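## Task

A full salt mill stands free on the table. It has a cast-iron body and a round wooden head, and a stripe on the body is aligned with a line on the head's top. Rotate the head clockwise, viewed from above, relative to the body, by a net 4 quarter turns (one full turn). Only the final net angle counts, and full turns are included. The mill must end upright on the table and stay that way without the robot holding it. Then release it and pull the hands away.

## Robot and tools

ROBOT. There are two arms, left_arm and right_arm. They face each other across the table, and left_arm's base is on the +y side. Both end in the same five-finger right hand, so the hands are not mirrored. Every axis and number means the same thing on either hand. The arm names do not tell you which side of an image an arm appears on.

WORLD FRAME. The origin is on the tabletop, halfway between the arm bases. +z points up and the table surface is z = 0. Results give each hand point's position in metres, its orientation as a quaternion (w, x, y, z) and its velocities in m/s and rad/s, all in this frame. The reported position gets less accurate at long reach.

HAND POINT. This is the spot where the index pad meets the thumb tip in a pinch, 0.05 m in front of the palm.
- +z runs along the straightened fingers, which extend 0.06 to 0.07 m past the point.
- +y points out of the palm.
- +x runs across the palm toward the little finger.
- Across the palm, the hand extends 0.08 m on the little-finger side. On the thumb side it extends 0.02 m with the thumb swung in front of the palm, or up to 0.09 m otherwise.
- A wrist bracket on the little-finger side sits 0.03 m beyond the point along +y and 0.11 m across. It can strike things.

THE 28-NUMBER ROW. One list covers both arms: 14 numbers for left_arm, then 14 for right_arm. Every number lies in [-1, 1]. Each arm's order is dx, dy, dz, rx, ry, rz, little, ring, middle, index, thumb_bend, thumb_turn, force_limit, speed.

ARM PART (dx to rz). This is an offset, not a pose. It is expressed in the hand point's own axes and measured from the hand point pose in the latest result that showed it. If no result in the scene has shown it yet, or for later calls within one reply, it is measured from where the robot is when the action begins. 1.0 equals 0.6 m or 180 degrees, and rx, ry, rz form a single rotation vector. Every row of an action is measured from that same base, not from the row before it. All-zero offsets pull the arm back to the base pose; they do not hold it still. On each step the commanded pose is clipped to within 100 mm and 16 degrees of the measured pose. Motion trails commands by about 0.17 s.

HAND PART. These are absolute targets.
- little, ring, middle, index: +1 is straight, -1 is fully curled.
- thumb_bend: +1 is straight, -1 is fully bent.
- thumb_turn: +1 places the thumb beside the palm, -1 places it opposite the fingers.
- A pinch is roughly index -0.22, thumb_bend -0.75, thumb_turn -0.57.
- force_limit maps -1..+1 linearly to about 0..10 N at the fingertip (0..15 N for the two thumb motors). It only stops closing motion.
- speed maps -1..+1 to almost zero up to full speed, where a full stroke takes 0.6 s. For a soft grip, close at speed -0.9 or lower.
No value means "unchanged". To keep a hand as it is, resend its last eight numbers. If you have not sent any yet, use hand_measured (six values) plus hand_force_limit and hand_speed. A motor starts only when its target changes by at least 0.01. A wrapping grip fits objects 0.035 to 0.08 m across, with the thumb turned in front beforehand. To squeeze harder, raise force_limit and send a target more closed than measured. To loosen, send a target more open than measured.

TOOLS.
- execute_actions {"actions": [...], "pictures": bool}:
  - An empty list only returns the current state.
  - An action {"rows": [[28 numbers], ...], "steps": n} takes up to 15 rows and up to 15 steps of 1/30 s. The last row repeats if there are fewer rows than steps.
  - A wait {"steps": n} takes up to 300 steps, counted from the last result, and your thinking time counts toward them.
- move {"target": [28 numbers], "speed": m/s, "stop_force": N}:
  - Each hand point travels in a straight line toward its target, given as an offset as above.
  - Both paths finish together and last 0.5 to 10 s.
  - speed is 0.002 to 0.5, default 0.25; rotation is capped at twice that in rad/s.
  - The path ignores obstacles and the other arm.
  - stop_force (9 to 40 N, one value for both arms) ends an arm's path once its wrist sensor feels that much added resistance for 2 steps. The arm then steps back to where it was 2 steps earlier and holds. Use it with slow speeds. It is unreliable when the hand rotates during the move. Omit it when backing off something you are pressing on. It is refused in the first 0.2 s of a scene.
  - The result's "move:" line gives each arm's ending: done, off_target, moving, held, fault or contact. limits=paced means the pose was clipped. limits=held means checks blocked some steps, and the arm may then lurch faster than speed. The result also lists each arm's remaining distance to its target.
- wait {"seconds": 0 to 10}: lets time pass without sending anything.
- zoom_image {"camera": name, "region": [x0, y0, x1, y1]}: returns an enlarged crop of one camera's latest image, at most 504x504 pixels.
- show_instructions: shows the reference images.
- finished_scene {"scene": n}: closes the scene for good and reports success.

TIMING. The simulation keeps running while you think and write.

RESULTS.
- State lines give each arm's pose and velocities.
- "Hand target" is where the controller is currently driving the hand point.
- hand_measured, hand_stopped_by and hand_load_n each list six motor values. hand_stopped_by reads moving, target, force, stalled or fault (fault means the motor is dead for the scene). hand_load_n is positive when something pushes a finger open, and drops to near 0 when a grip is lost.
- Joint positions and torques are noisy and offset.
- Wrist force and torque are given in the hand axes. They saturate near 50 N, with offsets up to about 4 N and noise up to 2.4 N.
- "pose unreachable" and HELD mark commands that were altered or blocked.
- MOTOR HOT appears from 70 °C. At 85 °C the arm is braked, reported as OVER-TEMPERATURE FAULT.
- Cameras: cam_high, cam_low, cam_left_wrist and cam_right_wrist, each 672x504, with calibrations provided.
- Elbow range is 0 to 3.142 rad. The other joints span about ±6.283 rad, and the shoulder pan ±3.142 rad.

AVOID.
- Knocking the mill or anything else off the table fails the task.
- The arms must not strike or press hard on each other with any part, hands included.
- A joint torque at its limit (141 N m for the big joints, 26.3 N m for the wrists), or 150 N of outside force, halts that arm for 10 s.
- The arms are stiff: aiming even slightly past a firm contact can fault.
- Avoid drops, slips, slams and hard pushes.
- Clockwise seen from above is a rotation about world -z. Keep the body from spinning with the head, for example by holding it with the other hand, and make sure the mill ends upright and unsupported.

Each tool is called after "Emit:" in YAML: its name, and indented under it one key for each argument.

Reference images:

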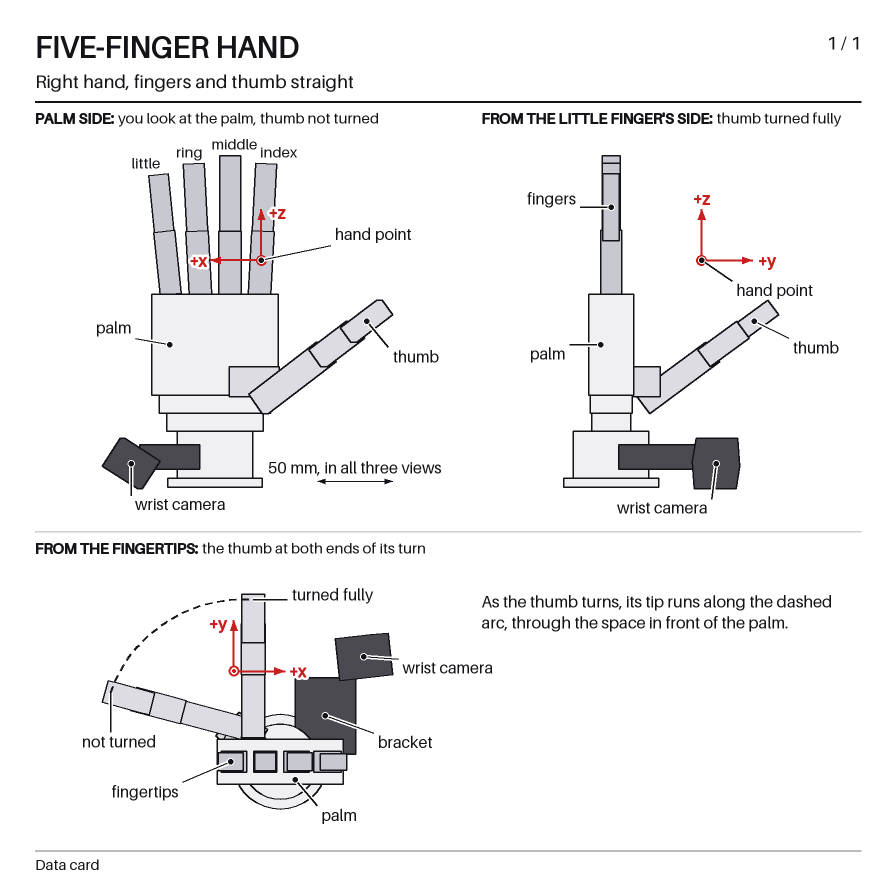

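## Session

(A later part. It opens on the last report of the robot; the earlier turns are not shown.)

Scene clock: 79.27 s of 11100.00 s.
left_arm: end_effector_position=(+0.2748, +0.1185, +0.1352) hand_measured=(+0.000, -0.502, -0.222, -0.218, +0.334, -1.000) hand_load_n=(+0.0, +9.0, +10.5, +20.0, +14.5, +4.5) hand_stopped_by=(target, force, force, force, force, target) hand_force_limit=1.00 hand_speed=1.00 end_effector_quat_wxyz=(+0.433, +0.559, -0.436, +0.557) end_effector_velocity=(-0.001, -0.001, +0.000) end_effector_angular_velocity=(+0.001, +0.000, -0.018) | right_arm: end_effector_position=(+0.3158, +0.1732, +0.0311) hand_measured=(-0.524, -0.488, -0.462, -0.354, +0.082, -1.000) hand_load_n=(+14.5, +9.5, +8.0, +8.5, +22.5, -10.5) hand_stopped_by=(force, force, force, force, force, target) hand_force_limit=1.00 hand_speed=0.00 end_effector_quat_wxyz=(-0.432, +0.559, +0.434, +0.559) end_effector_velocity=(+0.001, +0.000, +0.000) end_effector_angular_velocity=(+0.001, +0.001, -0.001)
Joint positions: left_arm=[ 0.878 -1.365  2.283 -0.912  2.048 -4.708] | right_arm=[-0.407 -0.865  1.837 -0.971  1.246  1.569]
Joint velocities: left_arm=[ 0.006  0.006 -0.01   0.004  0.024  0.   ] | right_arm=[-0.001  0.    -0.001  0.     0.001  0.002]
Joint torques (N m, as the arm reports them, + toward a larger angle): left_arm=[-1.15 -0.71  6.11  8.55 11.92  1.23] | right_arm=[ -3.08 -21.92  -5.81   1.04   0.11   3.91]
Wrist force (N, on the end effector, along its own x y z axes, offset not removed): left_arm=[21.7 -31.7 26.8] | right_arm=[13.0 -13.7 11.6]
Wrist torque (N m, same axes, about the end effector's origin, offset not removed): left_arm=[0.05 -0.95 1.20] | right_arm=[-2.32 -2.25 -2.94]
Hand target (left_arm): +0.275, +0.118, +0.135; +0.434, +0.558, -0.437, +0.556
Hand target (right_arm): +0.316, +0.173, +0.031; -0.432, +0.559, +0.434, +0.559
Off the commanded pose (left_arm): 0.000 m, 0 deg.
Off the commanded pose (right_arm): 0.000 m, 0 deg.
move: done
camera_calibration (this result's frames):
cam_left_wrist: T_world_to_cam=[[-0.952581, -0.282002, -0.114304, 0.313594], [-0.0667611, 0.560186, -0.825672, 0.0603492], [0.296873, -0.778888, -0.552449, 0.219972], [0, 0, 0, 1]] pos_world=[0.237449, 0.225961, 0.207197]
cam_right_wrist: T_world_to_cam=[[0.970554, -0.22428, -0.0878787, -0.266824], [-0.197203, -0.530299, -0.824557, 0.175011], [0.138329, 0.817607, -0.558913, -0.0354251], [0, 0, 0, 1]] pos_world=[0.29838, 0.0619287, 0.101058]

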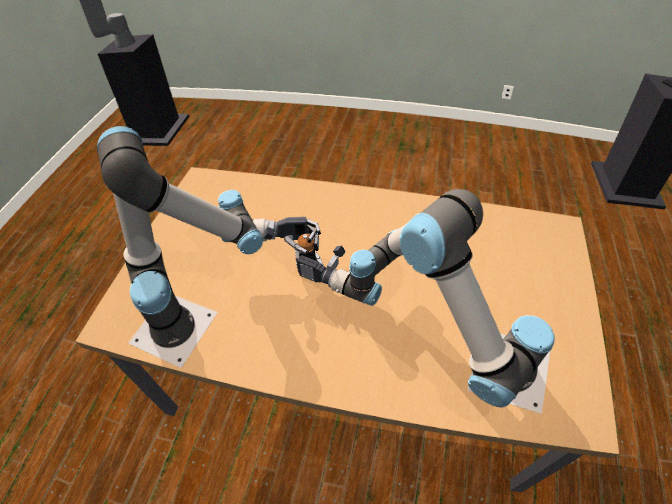

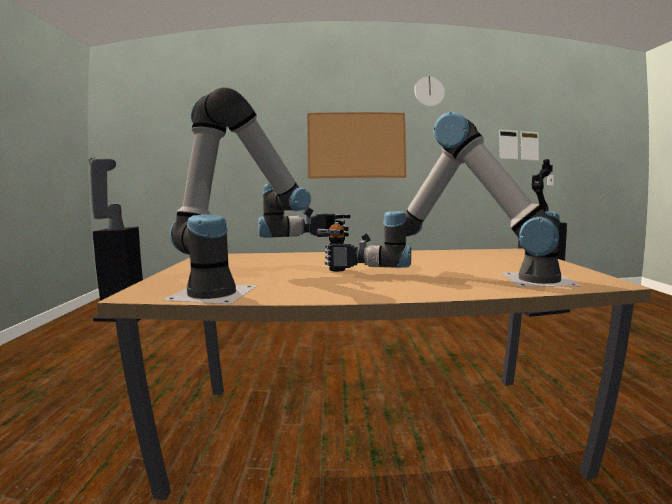

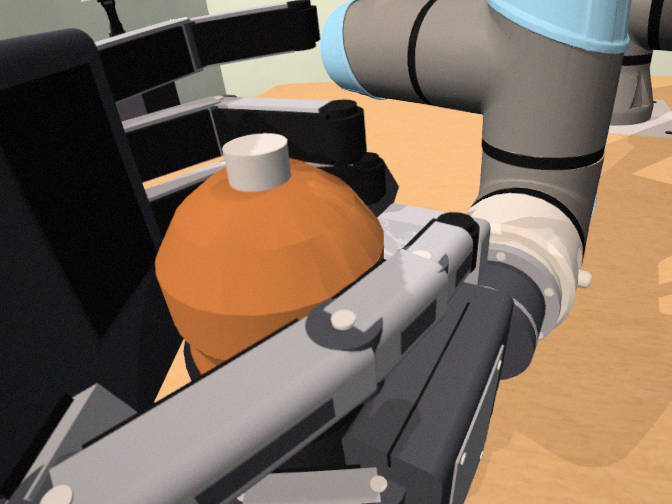

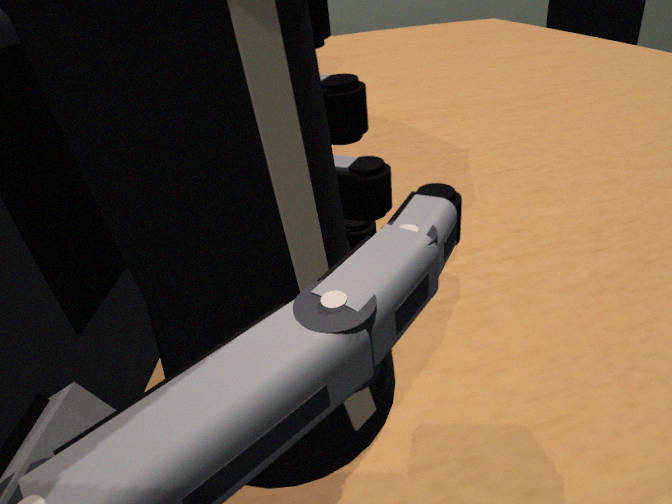

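Emit:
move:
  target: [0,-0.004,0.003,0,0,0,0.1,0.1,0.1,0.1,0.7,-1,1,1,0,0,0,0,0,0,-0.6,-1,-1,-1,-1,-1,1,0]

Emit:
move:
  target: [0,-0.0377,0.0073,0.278,0,0,0.1,0.1,0.1,0.1,0.7,-1,1,1,0,0,0,0,0,0,-0.6,-1,-1,-1,-1,-1,1,0]

Emit:
move:
  target: [0,0,0,0,0,0,0.1,-0.8,-0.8,-0.8,-0.8,-1,1,0.3,0,0,0,0,0,0,-0.6,-1,-1,-1,-1,-1,1,0]

Emit:
move:
  target: [0,0.0187,-0.0335,-0.278,0,0,0.1,-0.9,-0.9,-0.9,-0.9,-1,1,1,0,0,0,0,0,0,-0.6,-1,-1,-1,-1,-1,1,0]
  speed: 0.2

Scene clock: 82.53 s of 11100.00 s.
left_arm: end_effector_position=(+0.2774, +0.1174, +0.1351) hand_measured=(+0.100, +0.100, +0.100, +0.100, +0.700, -1.000) hand_load_n=(+0.0, +0.0, +0.0, +0.0, +0.0, +0.0) hand_stopped_by=(target, target, target, target, target, target) hand_force_limit=1.00 hand_speed=1.00 end_effector_quat_wxyz=(+0.433, +0.559, -0.436, +0.557) end_effector_velocity=(+0.002, -0.000, +0.001) end_effector_angular_velocity=(-0.003, -0.002, +0.002) | right_arm: end_effector_position=(+0.3159, +0.1731, +0.0311) hand_measured=(-0.524, -0.488, -0.462, -0.354, +0.082, -1.000) hand_load_n=(+10.0, +6.5, +7.5, +10.5, +23.0, -6.5) hand_stopped_by=(force, force, force, force, force, target) hand_force_limit=1.00 hand_speed=0.00 end_effector_quat_wxyz=(-0.432, +0.559, +0.434, +0.559) end_effector_velocity=(-0.000, +0.000, -0.000) end_effector_angular_velocity=(+0.000, +0.001, +0.001)
Joint positions: left_arm=[ 0.882 -1.359  2.275 -0.91   2.052 -4.708] | right_arm=[-0.407 -0.865  1.837 -0.971  1.246  1.569]
Joint velocities: left_arm=[ 0.002 -0.    -0.002 -0.001  0.    -0.   ] | right_arm=[ 0.     0.    -0.001  0.001 -0.     0.001]
Joint torques (N m, as the arm reports them, + toward a larger angle): left_arm=[  9.76 -14.52 -21.18  -0.08   0.04   1.6 ] | right_arm=[ -4.75 -22.    -6.86   2.98   1.4    2.15]
Wrist force (N, on the end effector, along its own x y z axes, offset not removed): left_arm=[0.6 -1.0 0.9] | right_arm=[23.8 -3.4 -9.6]
Wrist torque (N m, same axes, about the end effector's origin, offset not removed): left_arm=[-0.27 -0.20 -0.11] | right_arm=[-0.09 -1.45 1.05]
Hand target (left_arm): +0.278, +0.117, +0.135; +0.433, +0.559, -0.436, +0.557
Hand target (right_arm): +0.316, +0.173, +0.031; -0.432, +0.559, +0.434, +0.559
Off the commanded pose (left_arm): 0.000 m, 0 deg.
Off the commanded pose (right_arm): 0.000 m, 0 deg.
move: done
camera_calibration (this result's frames):
cam_left_wrist: T_world_to_cam=[[-0.952664, -0.281749, -0.114236, 0.315734], [-0.0666942, 0.560262, -0.825626, 0.0610772], [0.296621, -0.778925, -0.552532, 0.218391], [0, 0, 0, 1]] pos_world=[0.240083, 0.224849, 0.207163]
cam_right_wrist: T_world_to_cam=[[0.970541, -0.224317, -0.0879309, -0.26684], [-0.197266, -0.530277, -0.824556, 0.175025], [0.138334, 0.817611, -0.558906, -0.0354241], [0, 0, 0, 1]] pos_world=[0.298406, 0.0619179, 0.101055]

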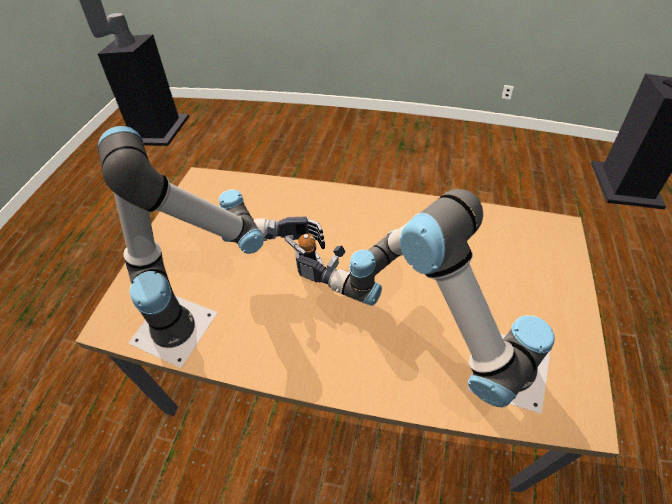

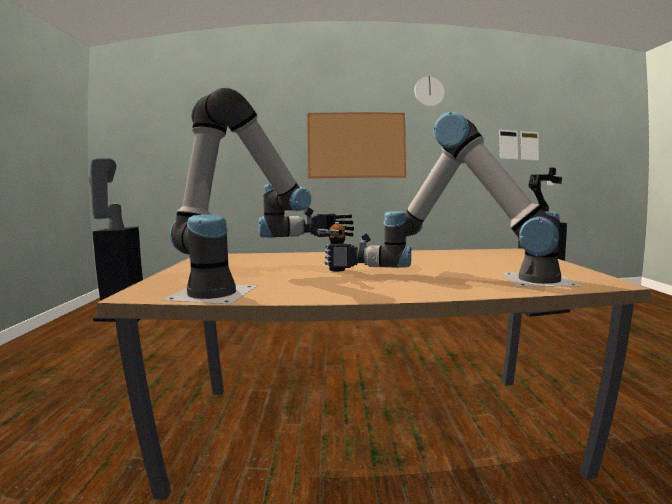

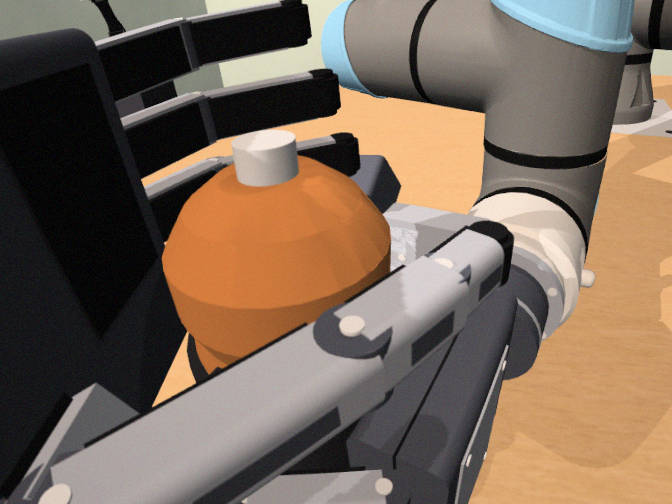

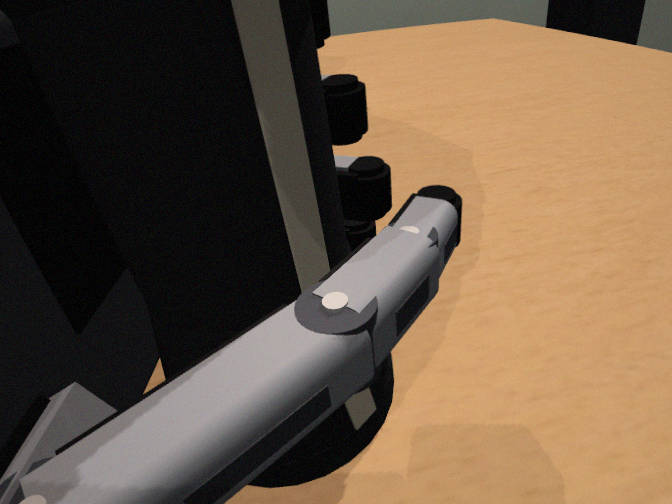

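Scene clock: 84.87 s of 11100.00 s.
left_arm: end_effector_position=(+0.3000, +0.1184, +0.1351) hand_measured=(+0.100, +0.100, +0.100, +0.100, +0.700, -1.000) hand_load_n=(+0.0, +0.0, +0.0, +0.0, +0.0, +0.0) hand_stopped_by=(target, target, target, target, target, target) hand_force_limit=1.00 hand_speed=1.00 end_effector_quat_wxyz=(+0.157, +0.689, -0.160, +0.689) end_effector_velocity=(+0.000, -0.001, +0.001) end_effector_angular_velocity=(-0.004, -0.000, +0.011) | right_arm: end_effector_position=(+0.3159, +0.1731, +0.0311) hand_measured=(-0.526, -0.488, -0.462, -0.354, +0.084, -1.000) hand_load_n=(+4.5, +2.5, +6.0, +10.0, +24.5, -5.5) hand_stopped_by=(force, force, force, force, force, target) hand_force_limit=1.00 hand_speed=0.00 end_effector_quat_wxyz=(-0.432, +0.559, +0.434, +0.559) end_effector_velocity=(+0.000, -0.000, -0.001) end_effector_angular_velocity=(-0.000, +0.002, +0.000)
Joint positions: left_arm=[ 0.197 -1.503  2.459 -0.953  0.495 -4.711] | right_arm=[-0.407 -0.865  1.837 -0.971  1.246  1.569]
Joint velocities: left_arm=[-0.007  0.004 -0.004 -0.003 -0.018  0.001] | right_arm=[-0.001  0.002  0.    -0.001 -0.001  0.002]
Joint torques (N m, as the arm reports them, + toward a larger angle): left_arm=[-21.79  -5.29 -27.56  -4.31   4.53   1.34] | right_arm=[ -4.04 -21.35  -6.97   2.68   1.31   1.93]
Wrist force (N, on the end effector, along its own x y z axes, offset not removed): left_arm=[3.6 -26.3 6.2] | right_arm=[38.1 -10.9 -41.6]
Wrist torque (N m, same axes, about the end effector's origin, offset not removed): left_arm=[-1.16 -0.07 0.14] | right_arm=[0.97 -0.53 0.78]
Hand target (left_arm): +0.300, +0.118, +0.135; +0.157, +0.689, -0.159, +0.689
Hand target (right_arm): +0.316, +0.173, +0.031; -0.432, +0.559, +0.434, +0.559
Off the commanded pose (left_arm): 0.000 m, 0 deg.
Off the commanded pose (right_arm): 0.000 m, 0 deg.
move: done
camera_calibration (this result's frames):
cam_left_wrist: T_world_to_cam=[[-0.396695, -0.910612, -0.115839, 0.245438], [-0.468447, 0.309347, -0.827564, 0.212496], [0.789424, -0.274026, -0.54929, 0.00445031], [0, 0, 0, 1]] pos_world=[0.193394, 0.158983, 0.20673]
cam_right_wrist: T_world_to_cam=[[0.970541, -0.224317, -0.0879313, -0.26684], [-0.197266, -0.530279, -0.824555, 0.175025], [0.138334, 0.81761, -0.558907, -0.0354237], [0, 0, 0, 1]] pos_world=[0.298406, 0.0619178, 0.101055]

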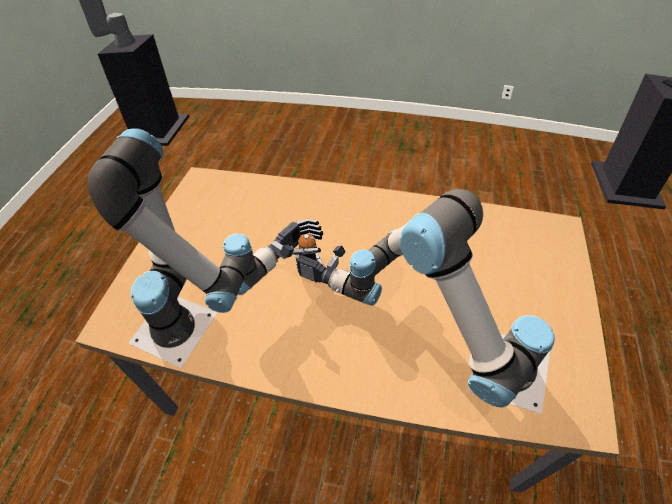

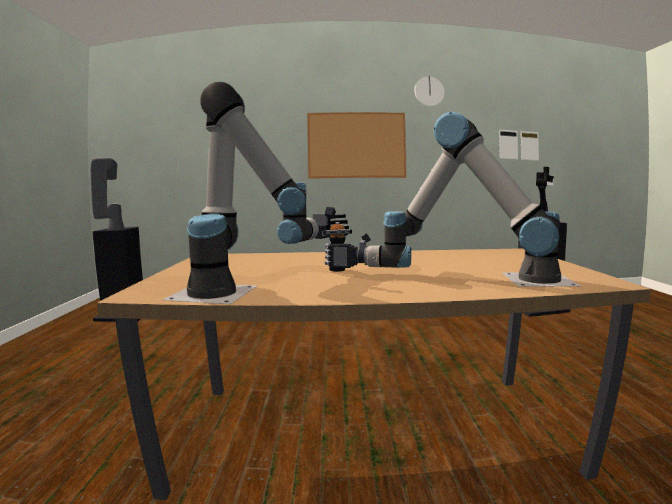

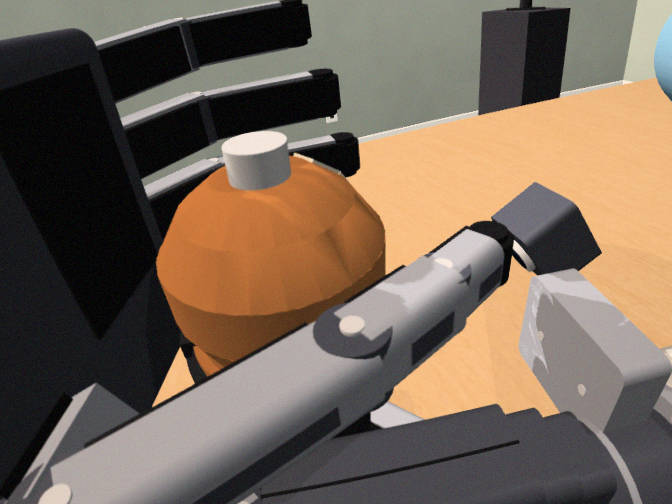

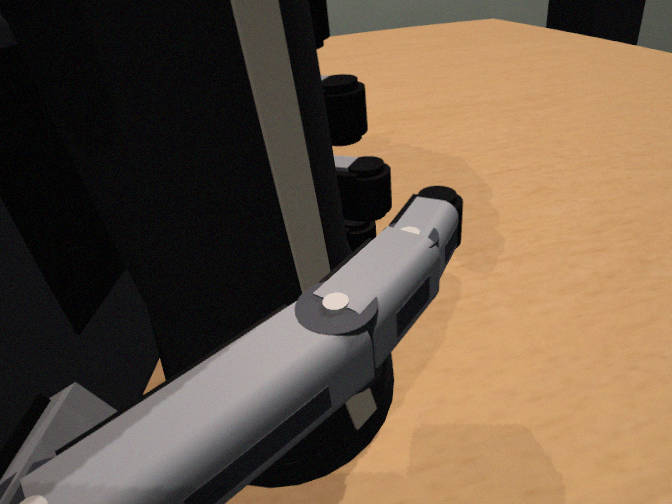

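Scene clock: 85.47 s of 11100.00 s.
left_arm: end_effector_position=(+0.3000, +0.1183, +0.1351) hand_measured=(+0.100, -0.510, -0.242, -0.176, +0.344, -1.000) hand_load_n=(+0.0, +12.5, +14.0, +7.5, +15.5, +1.5) hand_stopped_by=(target, force, force, force, force, target) hand_force_limit=1.00 hand_speed=0.30 end_effector_quat_wxyz=(+0.157, +0.689, -0.160, +0.689) end_effector_velocity=(-0.001, -0.001, -0.000) end_effector_angular_velocity=(-0.001, -0.000, -0.002) | right_arm: end_effector_position=(+0.3159, +0.1731, +0.0311) hand_measured=(-0.526, -0.488, -0.462, -0.354, +0.084, -1.000) hand_load_n=(+4.5, +2.5, +6.0, +9.5, +24.5, -7.0) hand_stopped_by=(force, force, force, force, force, target) hand_force_limit=1.00 hand_speed=0.00 end_effector_quat_wxyz=(-0.432, +0.559, +0.434, +0.559) end_effector_velocity=(+0.001, -0.001, -0.002) end_effector_angular_velocity=(-0.002, +0.000, -0.004)
Joint positions: left_arm=[ 0.197 -1.503  2.459 -0.954  0.495 -4.711] | right_arm=[-0.407 -0.865  1.837 -0.971  1.246  1.569]
Joint velocities: left_arm=[-0.002  0.     0.001 -0.002  0.     0.   ] | right_arm=[-0.001  0.001  0.002 -0.001  0.003 -0.001]
Joint torques (N m, as the arm reports them, + toward a larger angle): left_arm=[ -5.59 -17.42  -4.61  -0.73   7.88   0.69] | right_arm=[ -5.57 -21.89  -6.58   2.85   1.51   1.77]
Wrist force (N, on the end effector, along its own x y z axes, offset not removed): left_arm=[11.2 -21.6 18.8] | right_arm=[33.9 -18.0 -31.4]
Wrist torque (N m, same axes, about the end effector's origin, offset not removed): left_arm=[-0.61 -0.62 0.58] | right_arm=[-0.18 -1.12 -0.95]
Hand target (left_arm): +0.300, +0.118, +0.135; +0.157, +0.689, -0.160, +0.689
Hand target (right_arm): +0.316, +0.173, +0.031; -0.432, +0.559, +0.434, +0.559
Off the commanded pose (left_arm): 0.000 m, 0 deg.
Off the commanded pose (right_arm): 0.000 m, 0 deg.
move: done
camera_calibration (this result's frames):
cam_left_wrist: T_world_to_cam=[[-0.396713, -0.910616, -0.11575, 0.245376], [-0.468429, 0.309271, -0.827602, 0.212529], [0.789426, -0.2741, -0.549251, 0.00444576], [0, 0, 0, 1]] pos_world=[0.193389, 0.158933, 0.206733]
cam_right_wrist: T_world_to_cam=[[0.970542, -0.224312, -0.0879311, -0.266837], [-0.197263, -0.53028, -0.824555, 0.175024], [0.138329, 0.817611, -0.558907, -0.0354233], [0, 0, 0, 1]] pos_world=[0.298403, 0.0619193, 0.101055]

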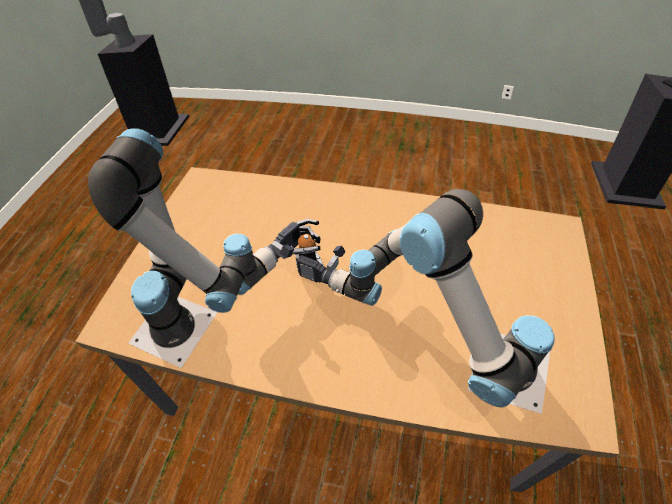

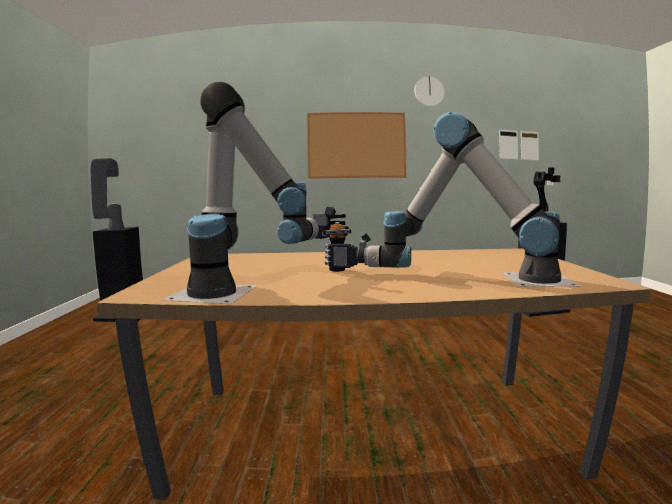

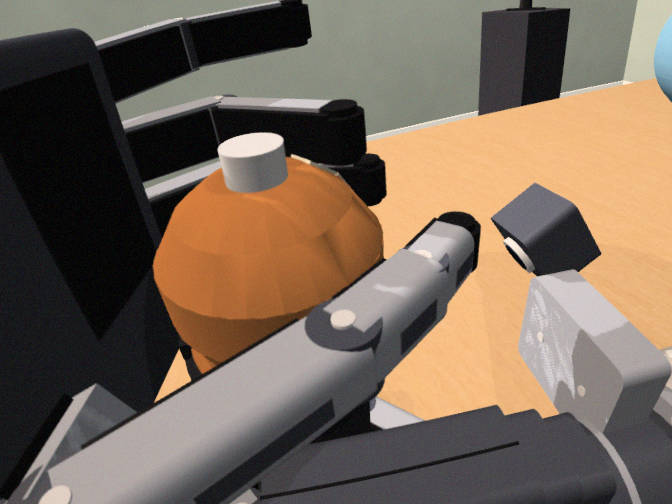

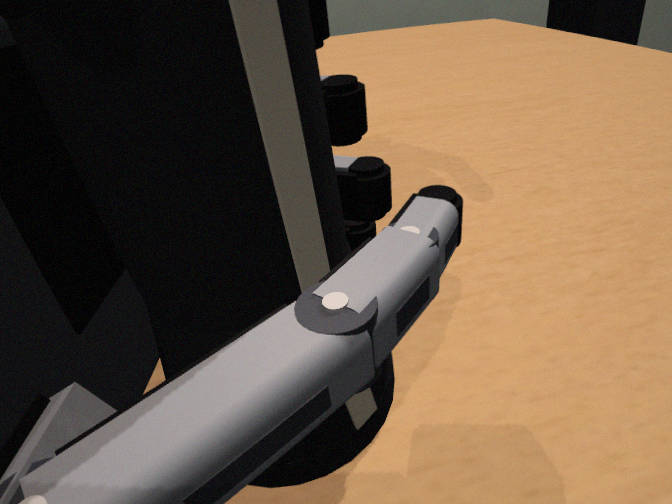

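Scene clock: 88.17 s of 11100.00 s.
left_arm: end_effector_position=(+0.2774, +0.1174, +0.1351) hand_measured=(+0.100, -0.510, -0.242, -0.192, +0.346, -1.000) hand_load_n=(+0.0, +7.5, +9.5, +3.0, +19.5, +0.0) hand_stopped_by=(target, force, force, force, force, target) hand_force_limit=1.00 hand_speed=1.00 end_effector_quat_wxyz=(+0.433, +0.559, -0.436, +0.557) end_effector_velocity=(-0.000, +0.000, -0.000) end_effector_angular_velocity=(+0.001, +0.001, -0.012) | right_arm: end_effector_position=(+0.3159, +0.1731, +0.0310) hand_measured=(-0.524, -0.486, -0.462, -0.354, +0.084, -1.000) hand_load_n=(+17.5, +12.0, +9.5, +9.5, +21.5, -10.0) hand_stopped_by=(force, force, force, force, force, target) hand_force_limit=1.00 hand_speed=0.00 end_effector_quat_wxyz=(-0.432, +0.559, +0.434, +0.559) end_effector_velocity=(-0.001, +0.000, -0.001) end_effector_angular_velocity=(-0.001, +0.002, +0.001)
Joint positions: left_arm=[ 0.882 -1.359  2.275 -0.91   2.052 -4.708] | right_arm=[-0.407 -0.865  1.837 -0.971  1.246  1.569]
Joint velocities: left_arm=[ 0.007  0.005 -0.008  0.005  0.019  0.001] | right_arm=[ 0.001  0.001 -0.     0.     0.     0.001]
Joint torques (N m, as the arm reports them, + toward a larger angle): left_arm=[ 17.14  -1.89 -12.39   3.28  -0.81   1.51] | right_arm=[  3.05 -45.23  -6.48  -2.99   0.7   -1.21]
Wrist force (N, on the end effector, along its own x y z axes, offset not removed): left_arm=[22.0 15.0 5.8] | right_arm=[3.5 3.3 14.5]
Wrist torque (N m, same axes, about the end effector's origin, offset not removed): left_arm=[1.17 -1.05 0.90] | right_arm=[-1.43 -2.23 2.51]
Hand target (left_arm): +0.277, +0.117, +0.135; +0.434, +0.558, -0.437, +0.556
Hand target (right_arm): +0.316, +0.173, +0.031; -0.432, +0.559, +0.434, +0.559
Off the commanded pose (left_arm): 0.001 m, 0 deg.
Off the commanded pose (right_arm): 0.000 m, 0 deg.
move: done
camera_calibration (this result's frames):
cam_left_wrist: T_world_to_cam=[[-0.952633, -0.281845, -0.11425, 0.315739], [-0.0667516, 0.56029, -0.825603, 0.0610345], [0.296705, -0.77887, -0.552564, 0.218357], [0, 0, 0, 1]] pos_world=[0.24007, 0.224864, 0.20712]
cam_right_wrist: T_world_to_cam=[[0.970527, -0.224359, -0.0879753, -0.266849], [-0.197328, -0.530278, -0.82454, 0.175025], [0.138342, 0.817599, -0.558922, -0.0354286], [0, 0, 0, 1]] pos_world=[0.298423, 0.0619084, 0.101037]

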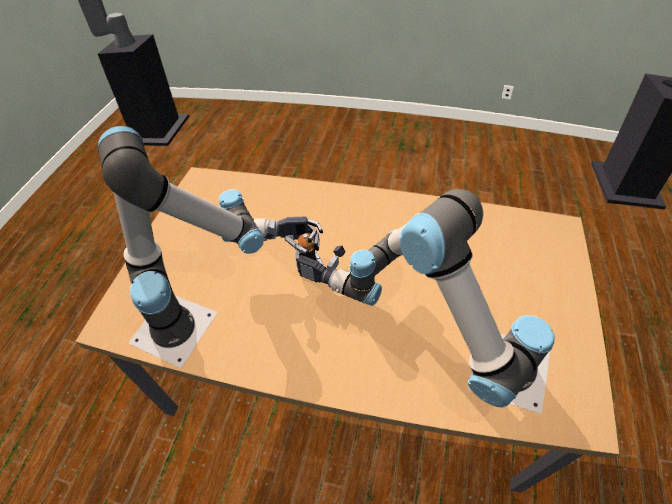

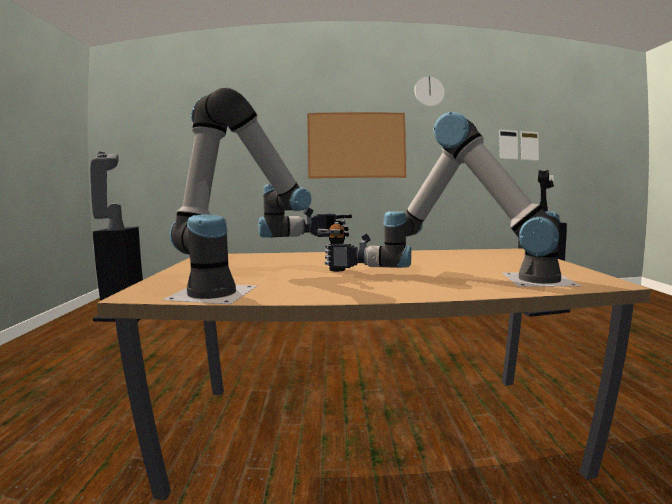

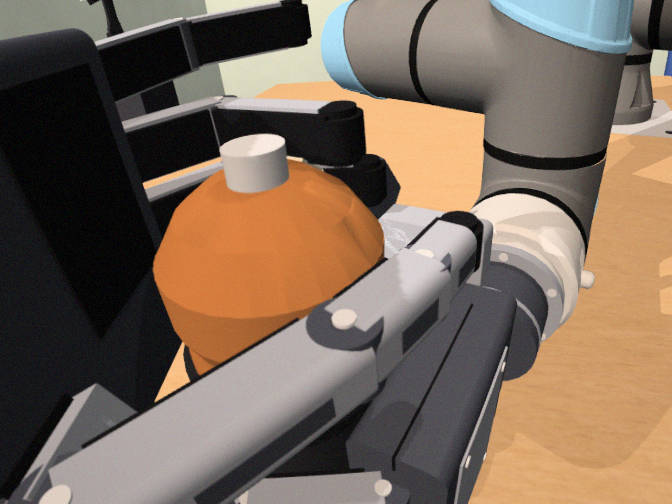

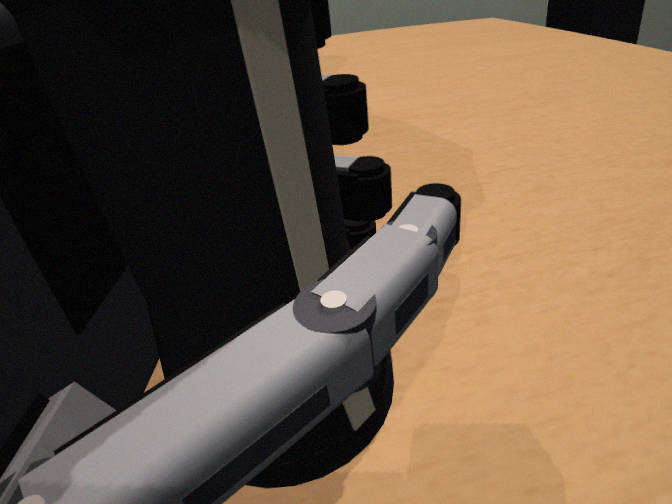

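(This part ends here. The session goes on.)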